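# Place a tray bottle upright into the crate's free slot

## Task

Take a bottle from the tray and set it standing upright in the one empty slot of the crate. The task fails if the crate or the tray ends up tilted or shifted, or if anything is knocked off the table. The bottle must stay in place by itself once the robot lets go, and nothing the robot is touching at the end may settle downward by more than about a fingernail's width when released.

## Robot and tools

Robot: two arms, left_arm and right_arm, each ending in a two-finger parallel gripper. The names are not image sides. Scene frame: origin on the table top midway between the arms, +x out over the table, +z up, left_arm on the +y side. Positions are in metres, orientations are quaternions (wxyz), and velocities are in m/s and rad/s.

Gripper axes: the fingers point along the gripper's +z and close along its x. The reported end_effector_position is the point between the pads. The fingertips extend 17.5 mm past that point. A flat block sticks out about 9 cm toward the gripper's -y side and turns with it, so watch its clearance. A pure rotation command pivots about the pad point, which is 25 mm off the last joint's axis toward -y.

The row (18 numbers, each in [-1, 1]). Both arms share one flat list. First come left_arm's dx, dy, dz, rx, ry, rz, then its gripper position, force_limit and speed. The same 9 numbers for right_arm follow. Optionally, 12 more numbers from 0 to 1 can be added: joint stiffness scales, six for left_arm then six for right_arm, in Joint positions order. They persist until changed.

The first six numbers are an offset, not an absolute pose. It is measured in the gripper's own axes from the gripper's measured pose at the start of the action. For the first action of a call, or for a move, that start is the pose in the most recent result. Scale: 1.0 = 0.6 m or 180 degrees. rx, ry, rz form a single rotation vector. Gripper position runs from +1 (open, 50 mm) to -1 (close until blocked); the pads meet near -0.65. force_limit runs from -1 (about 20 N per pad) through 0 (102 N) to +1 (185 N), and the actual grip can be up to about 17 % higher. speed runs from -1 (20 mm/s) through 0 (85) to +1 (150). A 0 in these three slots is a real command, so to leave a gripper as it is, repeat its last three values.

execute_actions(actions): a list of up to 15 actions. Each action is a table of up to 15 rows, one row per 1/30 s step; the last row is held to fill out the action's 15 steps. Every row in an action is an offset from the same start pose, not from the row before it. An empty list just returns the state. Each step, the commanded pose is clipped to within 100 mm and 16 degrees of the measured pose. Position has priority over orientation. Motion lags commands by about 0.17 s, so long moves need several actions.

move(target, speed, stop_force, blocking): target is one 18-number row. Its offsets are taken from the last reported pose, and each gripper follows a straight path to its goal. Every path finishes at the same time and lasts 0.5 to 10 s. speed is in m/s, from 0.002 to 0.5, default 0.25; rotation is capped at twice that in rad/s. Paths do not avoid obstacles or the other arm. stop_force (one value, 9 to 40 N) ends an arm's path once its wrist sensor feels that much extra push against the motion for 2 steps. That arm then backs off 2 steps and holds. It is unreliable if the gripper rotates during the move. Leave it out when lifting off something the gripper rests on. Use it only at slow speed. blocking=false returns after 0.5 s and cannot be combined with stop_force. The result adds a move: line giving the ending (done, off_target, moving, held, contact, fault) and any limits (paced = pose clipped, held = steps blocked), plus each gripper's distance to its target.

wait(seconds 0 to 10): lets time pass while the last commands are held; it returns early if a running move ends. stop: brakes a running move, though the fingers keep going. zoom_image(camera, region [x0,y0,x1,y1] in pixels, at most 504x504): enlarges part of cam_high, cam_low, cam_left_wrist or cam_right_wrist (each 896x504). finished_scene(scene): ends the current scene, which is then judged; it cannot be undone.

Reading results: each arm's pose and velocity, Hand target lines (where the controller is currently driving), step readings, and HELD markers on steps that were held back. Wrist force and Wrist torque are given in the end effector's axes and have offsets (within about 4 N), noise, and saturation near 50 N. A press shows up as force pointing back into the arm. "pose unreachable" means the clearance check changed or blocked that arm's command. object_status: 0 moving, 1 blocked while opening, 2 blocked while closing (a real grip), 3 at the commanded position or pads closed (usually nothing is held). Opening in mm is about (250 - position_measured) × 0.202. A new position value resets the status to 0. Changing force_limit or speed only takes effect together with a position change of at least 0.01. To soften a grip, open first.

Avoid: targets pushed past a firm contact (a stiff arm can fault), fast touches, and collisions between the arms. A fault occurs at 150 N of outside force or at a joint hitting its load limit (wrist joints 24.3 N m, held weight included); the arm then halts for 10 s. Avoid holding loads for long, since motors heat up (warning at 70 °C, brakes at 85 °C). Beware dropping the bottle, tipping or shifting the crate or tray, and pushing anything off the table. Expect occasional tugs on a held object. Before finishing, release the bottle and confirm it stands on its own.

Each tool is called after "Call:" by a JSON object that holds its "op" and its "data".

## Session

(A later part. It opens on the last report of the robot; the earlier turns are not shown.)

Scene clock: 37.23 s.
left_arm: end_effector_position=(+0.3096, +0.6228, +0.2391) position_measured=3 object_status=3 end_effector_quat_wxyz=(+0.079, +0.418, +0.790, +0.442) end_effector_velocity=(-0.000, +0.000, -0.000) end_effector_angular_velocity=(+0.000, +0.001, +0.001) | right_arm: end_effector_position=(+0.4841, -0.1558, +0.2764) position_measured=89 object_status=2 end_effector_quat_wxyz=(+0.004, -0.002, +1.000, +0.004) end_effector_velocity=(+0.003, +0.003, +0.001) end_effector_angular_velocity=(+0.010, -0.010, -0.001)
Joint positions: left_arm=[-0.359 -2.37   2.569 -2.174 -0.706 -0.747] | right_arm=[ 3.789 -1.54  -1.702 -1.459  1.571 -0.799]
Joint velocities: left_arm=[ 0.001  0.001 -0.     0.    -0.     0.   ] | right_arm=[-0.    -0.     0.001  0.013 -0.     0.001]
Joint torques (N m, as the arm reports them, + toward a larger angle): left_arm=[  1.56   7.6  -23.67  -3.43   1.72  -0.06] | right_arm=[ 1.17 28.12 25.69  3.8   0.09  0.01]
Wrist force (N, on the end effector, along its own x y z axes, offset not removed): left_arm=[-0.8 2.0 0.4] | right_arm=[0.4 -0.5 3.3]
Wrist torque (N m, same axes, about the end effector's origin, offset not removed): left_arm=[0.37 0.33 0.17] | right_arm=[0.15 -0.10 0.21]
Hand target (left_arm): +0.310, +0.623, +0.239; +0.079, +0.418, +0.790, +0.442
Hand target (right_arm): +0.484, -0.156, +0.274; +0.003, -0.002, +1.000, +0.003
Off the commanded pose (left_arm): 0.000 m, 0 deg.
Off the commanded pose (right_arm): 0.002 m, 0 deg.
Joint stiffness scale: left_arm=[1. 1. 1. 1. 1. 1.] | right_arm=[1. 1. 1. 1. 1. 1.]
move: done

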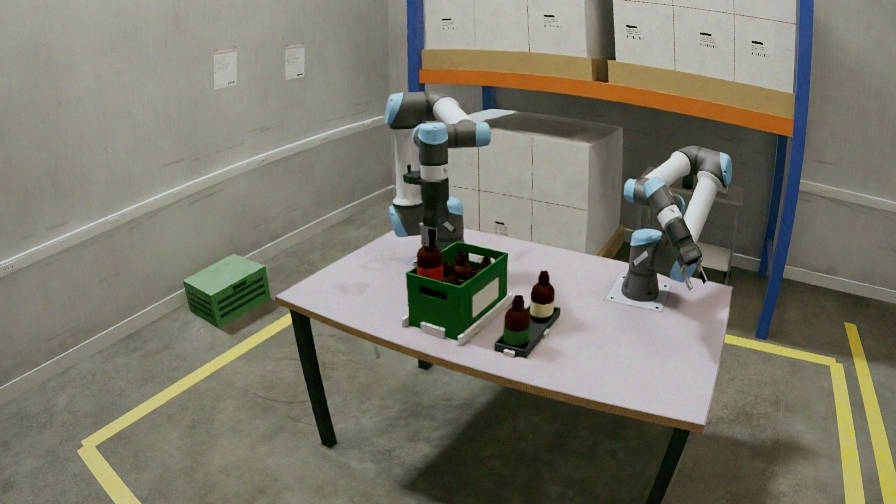

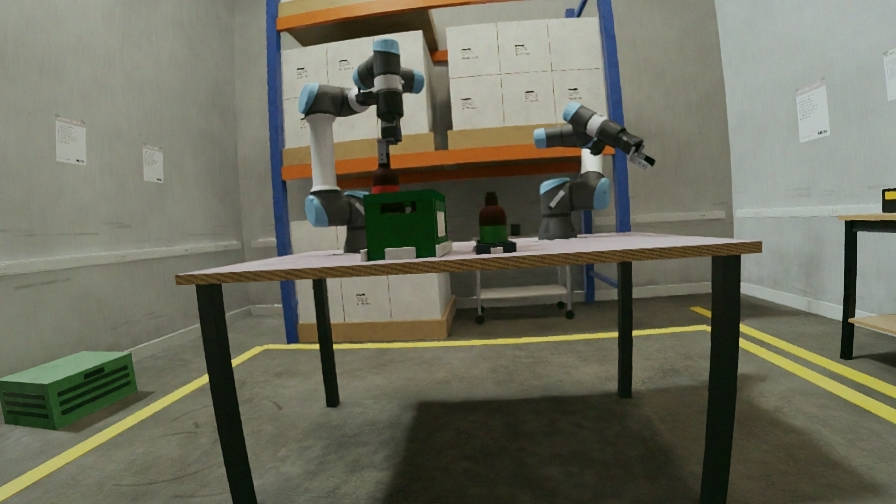

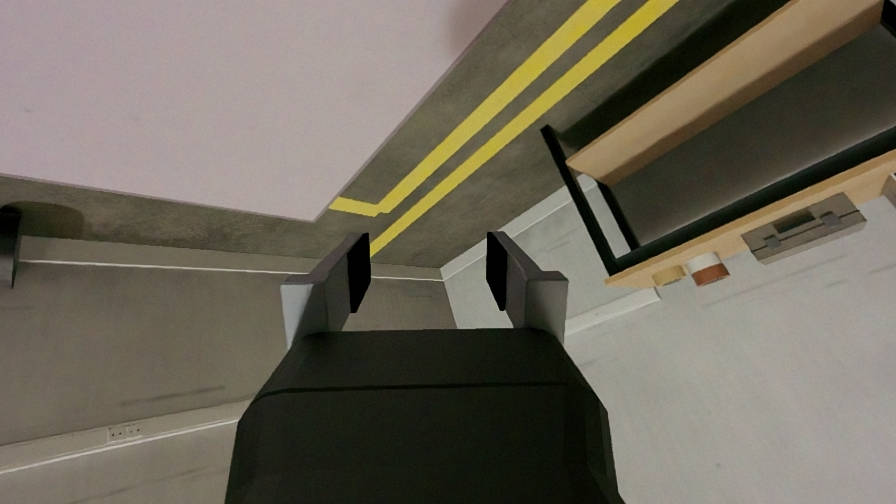

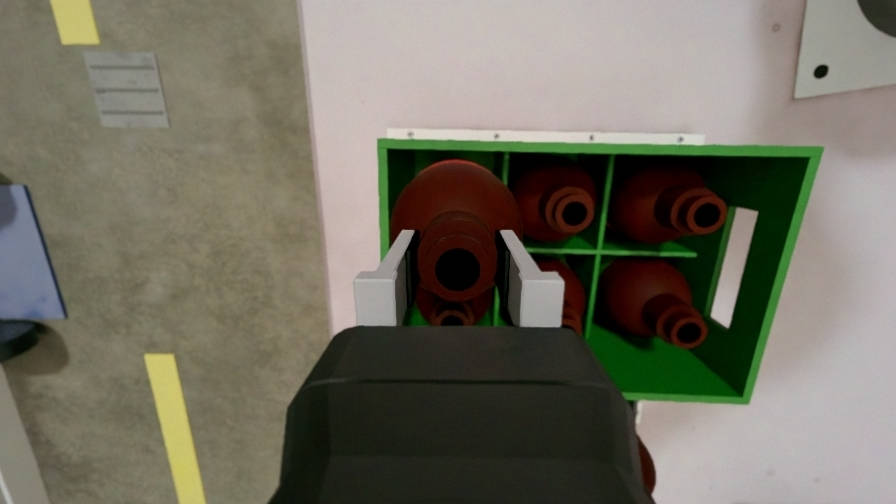

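Call:
{"op": "move", "data": {"target": [0,0,0,0,0,0,1,0,0,0,0,0.18,0,0,0,-1,-0.5,0], "speed": 0.06, "stop_force": 10}}

Call:
{"op": "move", "data": {"target": [0,0,0,0,0,0,1,0,0,0,0,0.04,0,0,0,-1,-0.5,0], "speed": 0.01, "stop_force": 9}}

Call:
{"op": "move", "data": {"target": [0,0,0,0,0,0,1,0,0,0,0,0,0,0,0,0.8,-0.5,0]}}

Call:
{"op": "move", "data": {"target": [0,0,0,0,0,0,1,0,0,0,0,-0.12,0,0,0,0.8,-0.5,0]}}

Scene clock: 45.73 s.
left_arm: end_effector_position=(+0.3096, +0.6228, +0.2391) position_measured=3 object_status=3 end_effector_quat_wxyz=(+0.079, +0.418, +0.790, +0.442) end_effector_velocity=(-0.000, +0.000, +0.000) end_effector_angular_velocity=(+0.001, -0.001, +0.000) | right_arm: end_effector_position=(+0.4852, -0.1547, +0.1705) position_measured=89 object_status=2 end_effector_quat_wxyz=(+0.005, -0.002, +1.000, +0.005) end_effector_velocity=(+0.002, +0.002, +0.001) end_effector_angular_velocity=(+0.010, -0.009, +0.002)
Joint positions: left_arm=[-0.359 -2.37   2.569 -2.174 -0.706 -0.747] | right_arm=[ 3.789 -1.603 -1.918 -1.177  1.571 -0.799]
Joint velocities: left_arm=[-0.    -0.001  0.001 -0.     0.001 -0.001] | right_arm=[ 0.     0.    -0.001  0.014  0.    -0.002]
Joint torques (N m, as the arm reports them, + toward a larger angle): left_arm=[  0.96   7.9  -23.47  -3.28   1.84  -0.12] | right_arm=[ 0.16 29.6  23.87  3.26 -0.01  0.18]
Wrist force (N, on the end effector, along its own x y z axes, offset not removed): left_arm=[-0.4 1.2 1.7] | right_arm=[1.2 -0.4 3.3]
Wrist torque (N m, same axes, about the end effector's origin, offset not removed): left_arm=[0.35 0.23 0.04] | right_arm=[0.05 -0.30 0.20]
Hand target (left_arm): +0.310, +0.623, +0.239; +0.079, +0.418, +0.790, +0.442
Hand target (right_arm): +0.485, -0.155, +0.168; +0.004, -0.002, +1.000, +0.004
Off the commanded pose (left_arm): 0.000 m, 0 deg.
Off the commanded pose (right_arm): 0.002 m, 0 deg.
Joint stiffness scale: left_arm=[1. 1. 1. 1. 1. 1.] | right_arm=[1. 1. 1. 1. 1. 1.]
move: done

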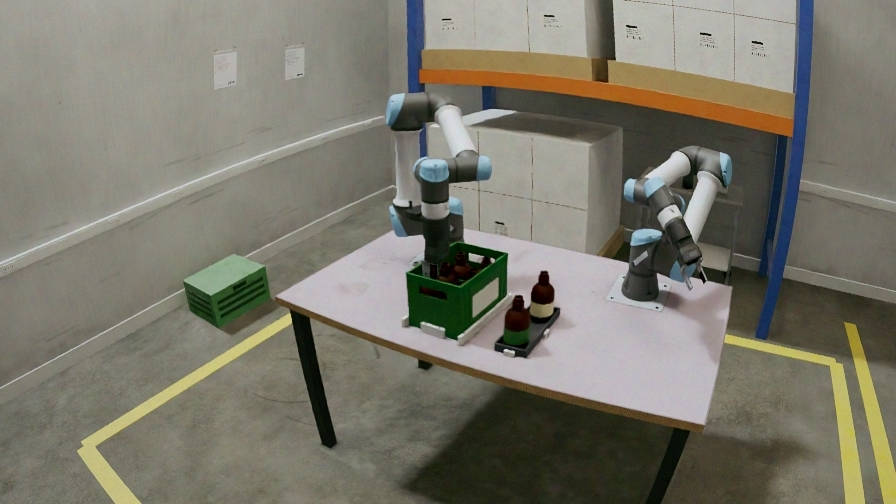

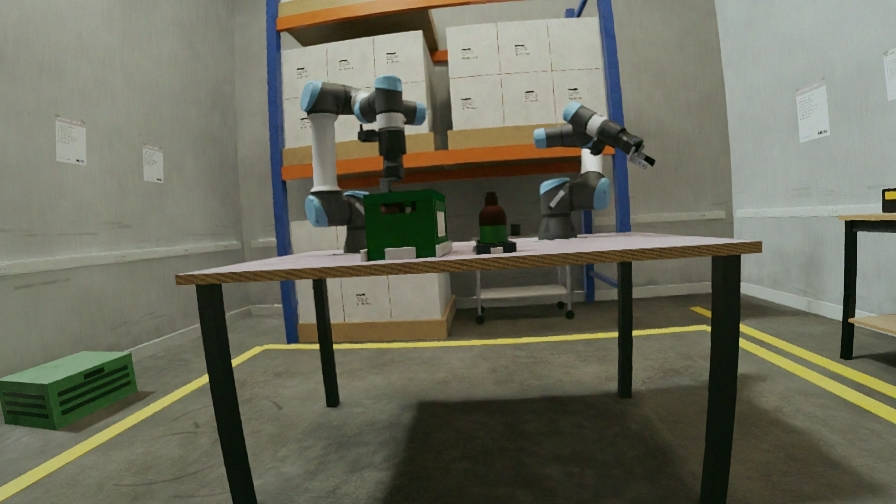

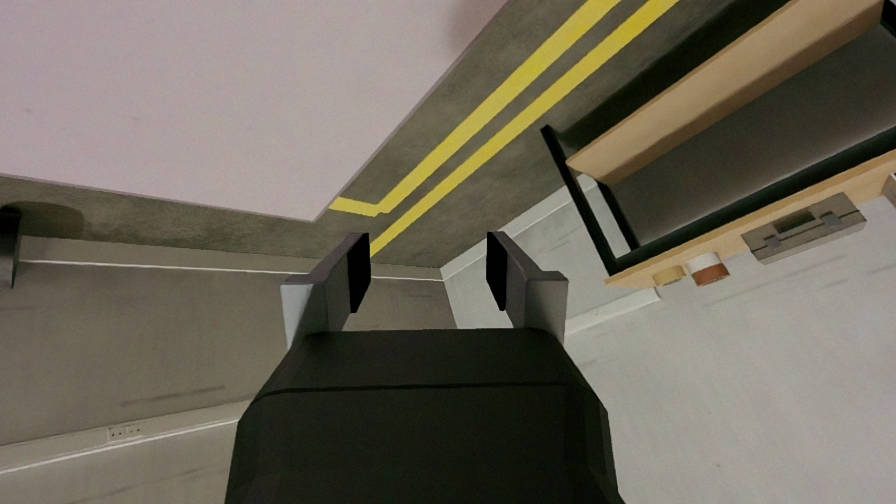

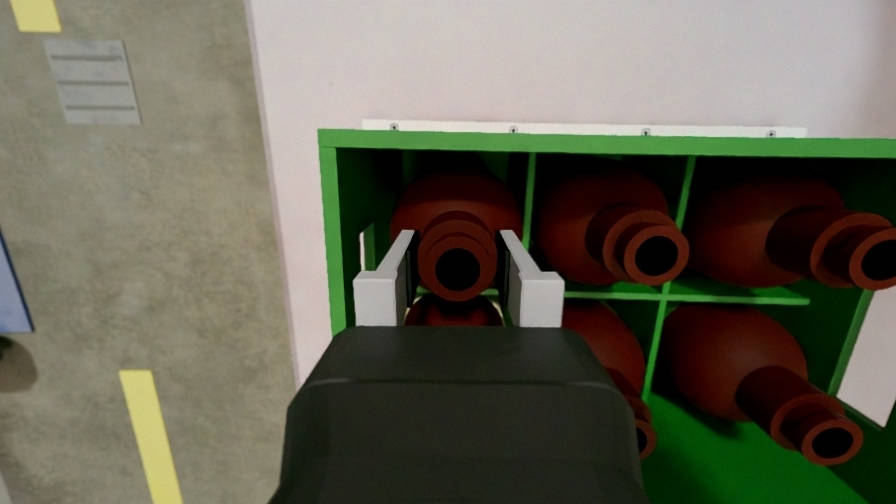

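Scene clock: 48.07 s.
left_arm: end_effector_position=(+0.3096, +0.6228, +0.2391) position_measured=3 object_status=3 end_effector_quat_wxyz=(+0.079, +0.418, +0.790, +0.442) end_effector_velocity=(-0.000, +0.000, -0.000) end_effector_angular_velocity=(-0.000, -0.000, +0.000) | right_arm: end_effector_position=(+0.4866, -0.1531, +0.1553) position_measured=89 object_status=2 end_effector_quat_wxyz=(+0.008, -0.002, +1.000, +0.008) end_effector_velocity=(-0.001, -0.001, +0.001) end_effector_angular_velocity=(-0.003, +0.002, -0.001)
Joint positions: left_arm=[-0.359 -2.37   2.569 -2.174 -0.706 -0.747] | right_arm=[ 3.789 -1.618 -1.946 -1.126  1.572 -0.799]
Joint velocities: left_arm=[ 0.001 -0.001  0.     0.    -0.     0.   ] | right_arm=[ 0.     0.002  0.001 -0.007 -0.     0.001]
Joint torques (N m, as the arm reports them, + toward a larger angle): left_arm=[  1.64   8.86 -24.59  -3.31   1.87  -0.07] | right_arm=[ 0.12 28.79 25.21  2.54 -0.15 -0.13]
Wrist force (N, on the end effector, along its own x y z axes, offset not removed): left_arm=[-1.1 2.5 1.3] | right_arm=[3.2 -0.5 -7.4]
Wrist torque (N m, same axes, about the end effector's origin, offset not removed): left_arm=[0.48 0.32 0.16] | right_arm=[0.12 0.16 0.18]
Hand target (left_arm): +0.310, +0.623, +0.239; +0.079, +0.418, +0.790, +0.442
Hand target (right_arm): +0.486, -0.153, +0.155; +0.007, -0.002, +1.000, +0.007
Off the commanded pose (left_arm): 0.000 m, 0 deg.
Off the commanded pose (right_arm): 0.009 m, 0 deg.
Joint stiffness scale: left_arm=[1. 1. 1. 1. 1. 1.] | right_arm=[1. 1. 1. 1. 1. 1.]
move: contact (right_arm)

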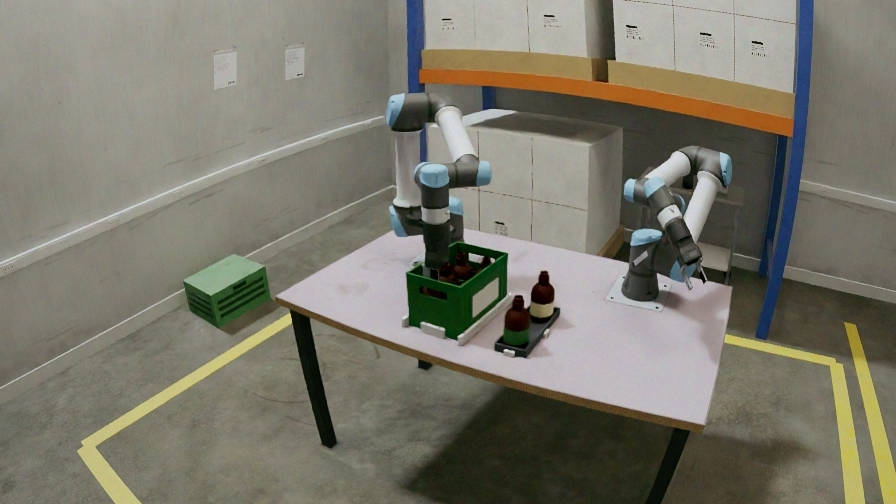

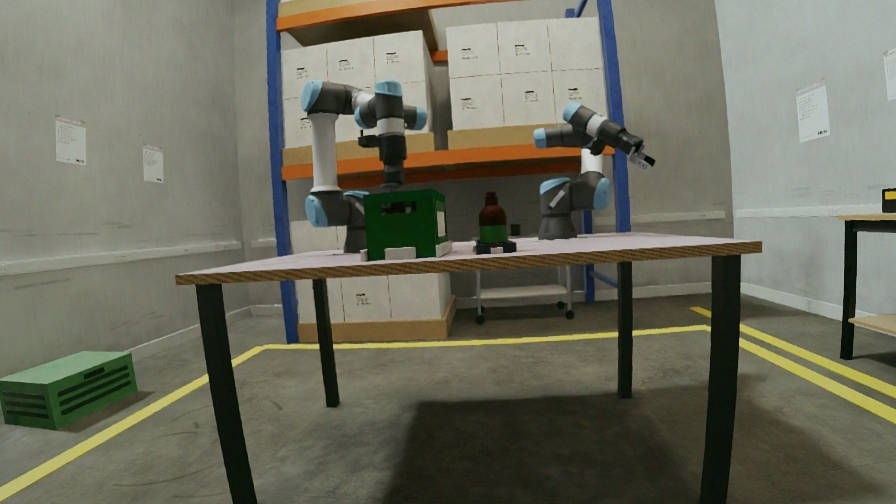

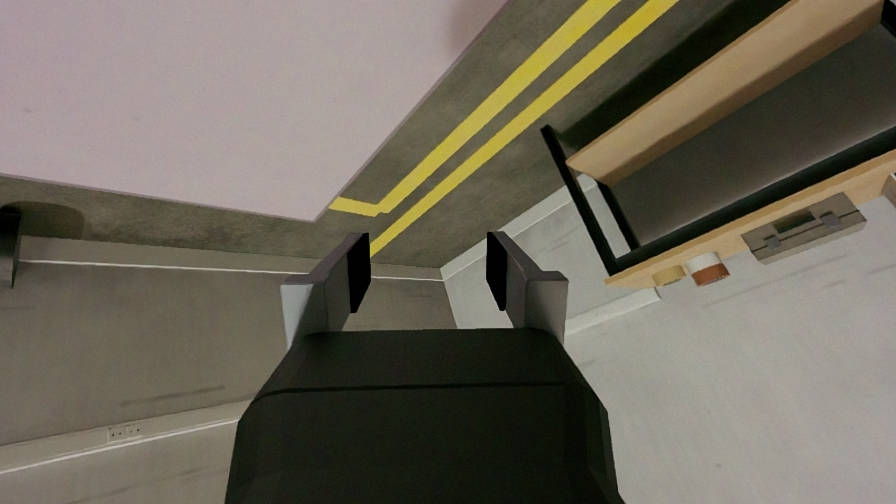

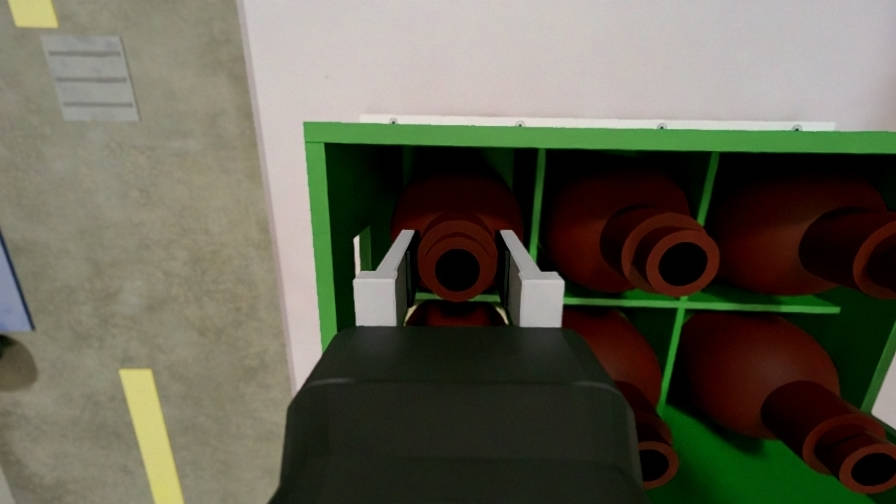

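Scene clock: 48.57 s.
left_arm: end_effector_position=(+0.3096, +0.6228, +0.2391) position_measured=3 object_status=3 end_effector_quat_wxyz=(+0.079, +0.418, +0.790, +0.442) end_effector_velocity=(+0.000, -0.000, +0.000) end_effector_angular_velocity=(+0.000, -0.001, -0.001) | right_arm: end_effector_position=(+0.4866, -0.1532, +0.1553) position_measured=32 object_status=3 end_effector_quat_wxyz=(+0.007, -0.002, +1.000, +0.008) end_effector_velocity=(+0.000, +0.000, +0.001) end_effector_angular_velocity=(+0.000, -0.001, -0.002)
Joint positions: left_arm=[-0.359 -2.37   2.569 -2.174 -0.706 -0.747] | right_arm=[ 3.789 -1.618 -1.946 -1.126  1.572 -0.799]
Joint velocities: left_arm=[-0.001 -0.    -0.     0.     0.001 -0.   ] | right_arm=[ 0.     0.     0.001 -0.001 -0.001  0.002]
Joint torques (N m, as the arm reports them, + toward a larger angle): left_arm=[  0.9    8.   -23.41  -3.4    1.73  -0.06] | right_arm=[ 0.12 29.6  25.34  2.9   0.05 -0.07]
Wrist force (N, on the end effector, along its own x y z axes, offset not removed): left_arm=[-0.1 0.6 0.1] | right_arm=[0.8 -0.5 -0.3]
Wrist torque (N m, same axes, about the end effector's origin, offset not removed): left_arm=[0.19 0.15 0.10] | right_arm=[0.04 -0.21 0.10]
Hand target (left_arm): +0.310, +0.623, +0.239; +0.079, +0.418, +0.790, +0.442
Hand target (right_arm): +0.487, -0.153, +0.155; +0.008, -0.002, +1.000, +0.008
Off the commanded pose (left_arm): 0.000 m, 0 deg.
Off the commanded pose (right_arm): 0.000 m, 0 deg.
Joint stiffness scale: left_arm=[1. 1. 1. 1. 1. 1.] | right_arm=[1. 1. 1. 1. 1. 1.]
move: done

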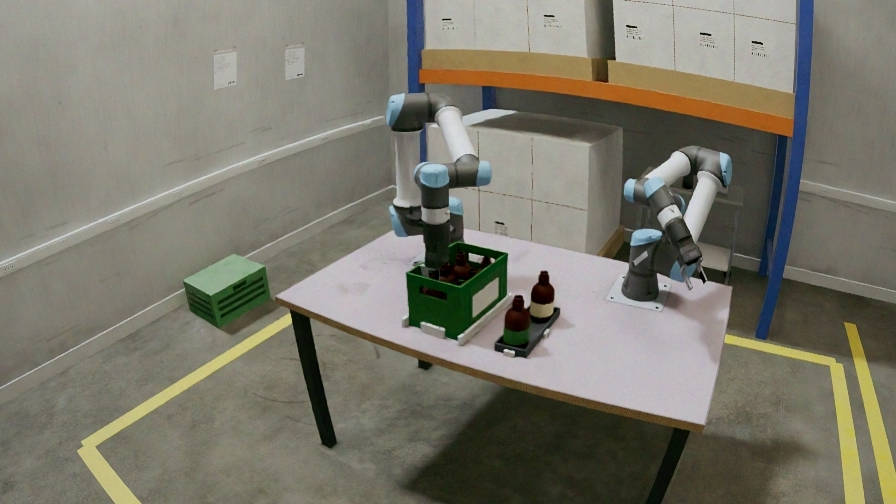

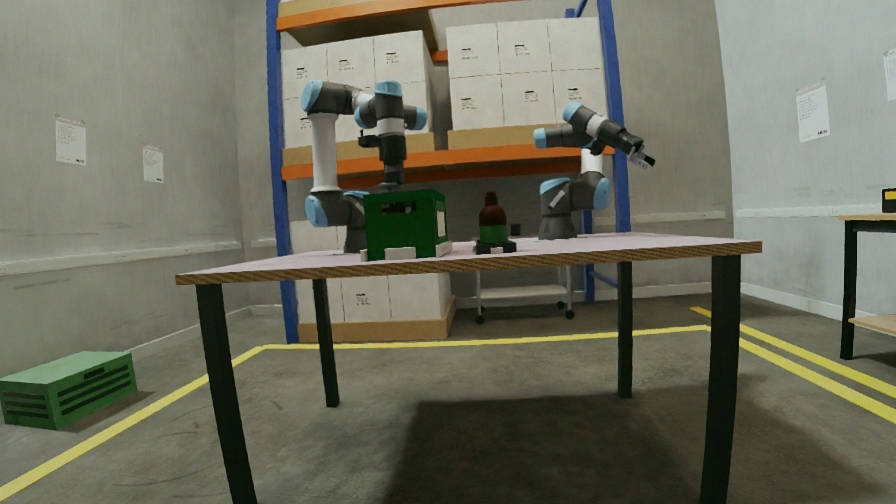

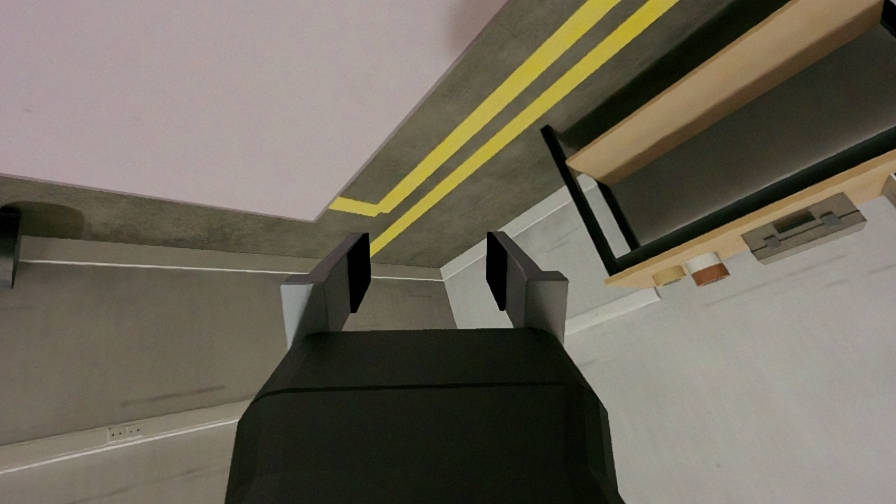

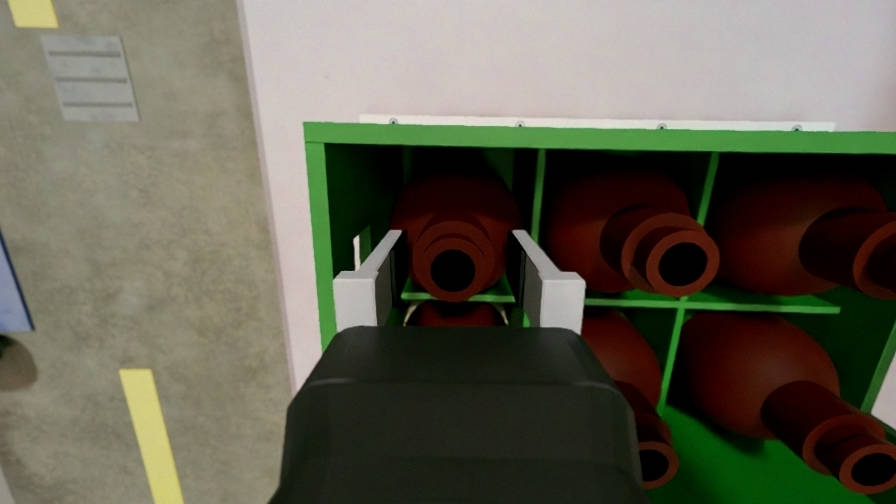

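Scene clock: 49.53 s.
left_arm: end_effector_position=(+0.3096, +0.6228, +0.2391) position_measured=3 object_status=3 end_effector_quat_wxyz=(+0.079, +0.418, +0.790, +0.442) end_effector_velocity=(+0.000, +0.000, +0.000) end_effector_angular_velocity=(+0.001, -0.000, +0.000) | right_arm: end_effector_position=(+0.4850, -0.1547, +0.2266) position_measured=32 object_status=3 end_effector_quat_wxyz=(+0.008, -0.002, +1.000, +0.008) end_effector_velocity=(-0.001, -0.001, +0.001) end_effector_angular_velocity=(-0.006, +0.006, +0.000)
Joint positions: left_arm=[-0.359 -2.37   2.569 -2.174 -0.706 -0.747] | right_arm=[ 3.789 -1.556 -1.818 -1.316  1.572 -0.799]
Joint velocities: left_arm=[ 0.     0.     0.    -0.     0.001  0.   ] | right_arm=[-0.    -0.     0.004 -0.012 -0.    -0.   ]
Joint torques (N m, as the arm reports them, + toward a larger angle): left_arm=[  0.99   7.39 -24.72  -3.49   1.69   0.02] | right_arm=[-0.15 26.93 30.48  2.36 -0.01 -0.13]
Wrist force (N, on the end effector, along its own x y z axes, offset not removed): left_arm=[-1.2 1.9 0.7] | right_arm=[1.4 -1.5 1.3]
Wrist torque (N m, same axes, about the end effector's origin, offset not removed): left_arm=[0.39 0.31 0.01] | right_arm=[-0.06 -0.26 0.08]
Hand target (left_arm): +0.310, +0.623, +0.239; +0.079, +0.418, +0.790, +0.442
Hand target (right_arm): +0.486, -0.154, +0.227; +0.007, -0.002, +1.000, +0.008
Off the commanded pose (left_arm): 0.000 m, 0 deg.
Off the commanded pose (right_arm): 0.001 m, 0 deg.
Joint stiffness scale: left_arm=[1. 1. 1. 1. 1. 1.] | right_arm=[1. 1. 1. 1. 1. 1.]
move: done

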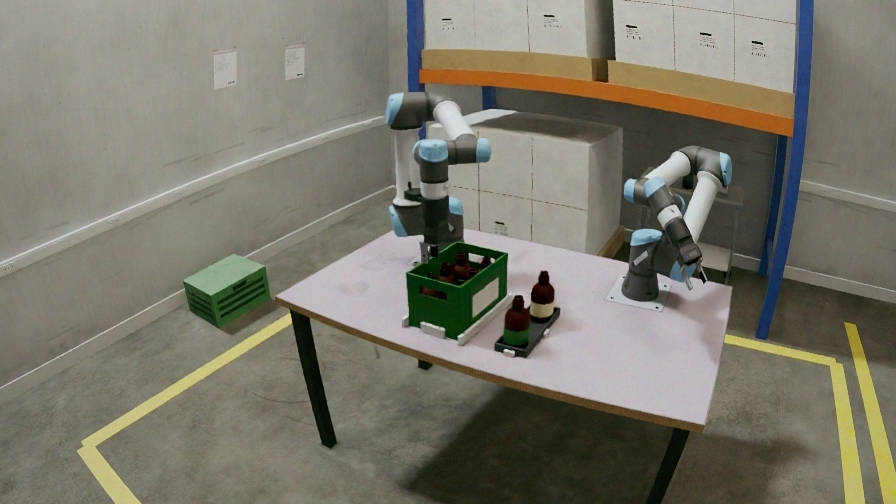

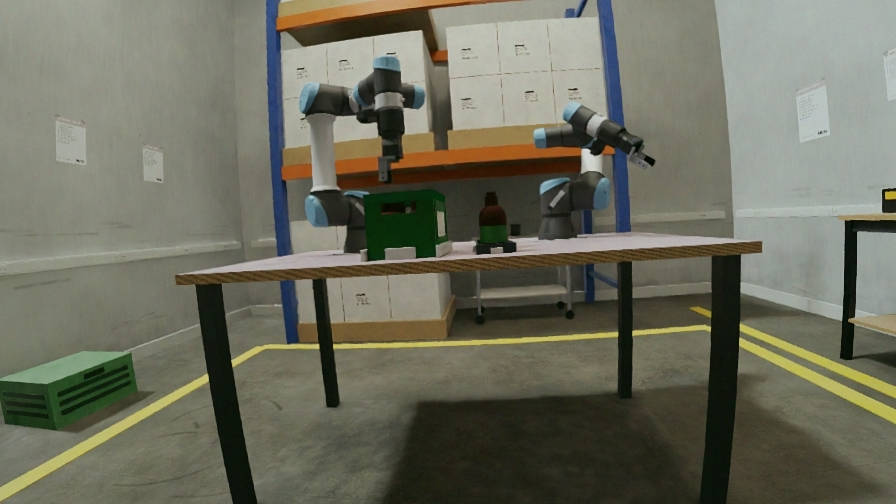

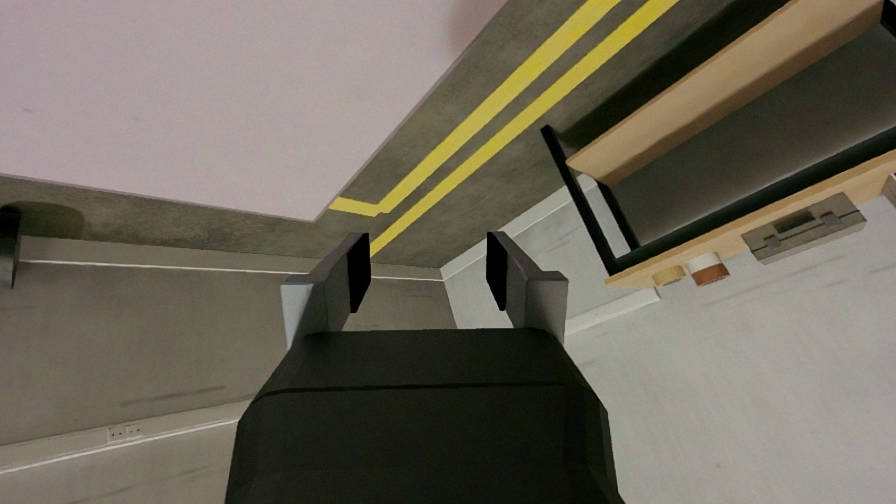

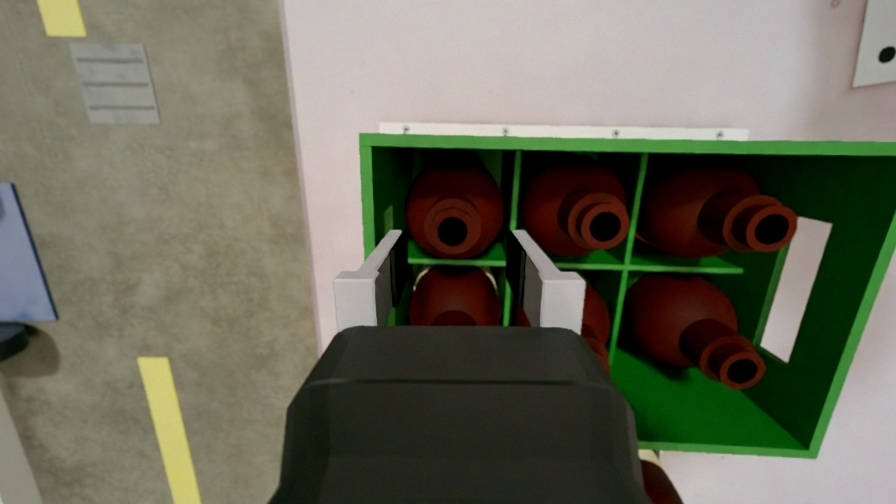

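Call:
{"op": "finished_scene", "data": {"scene": 1}}

The scene is finished: the task was done.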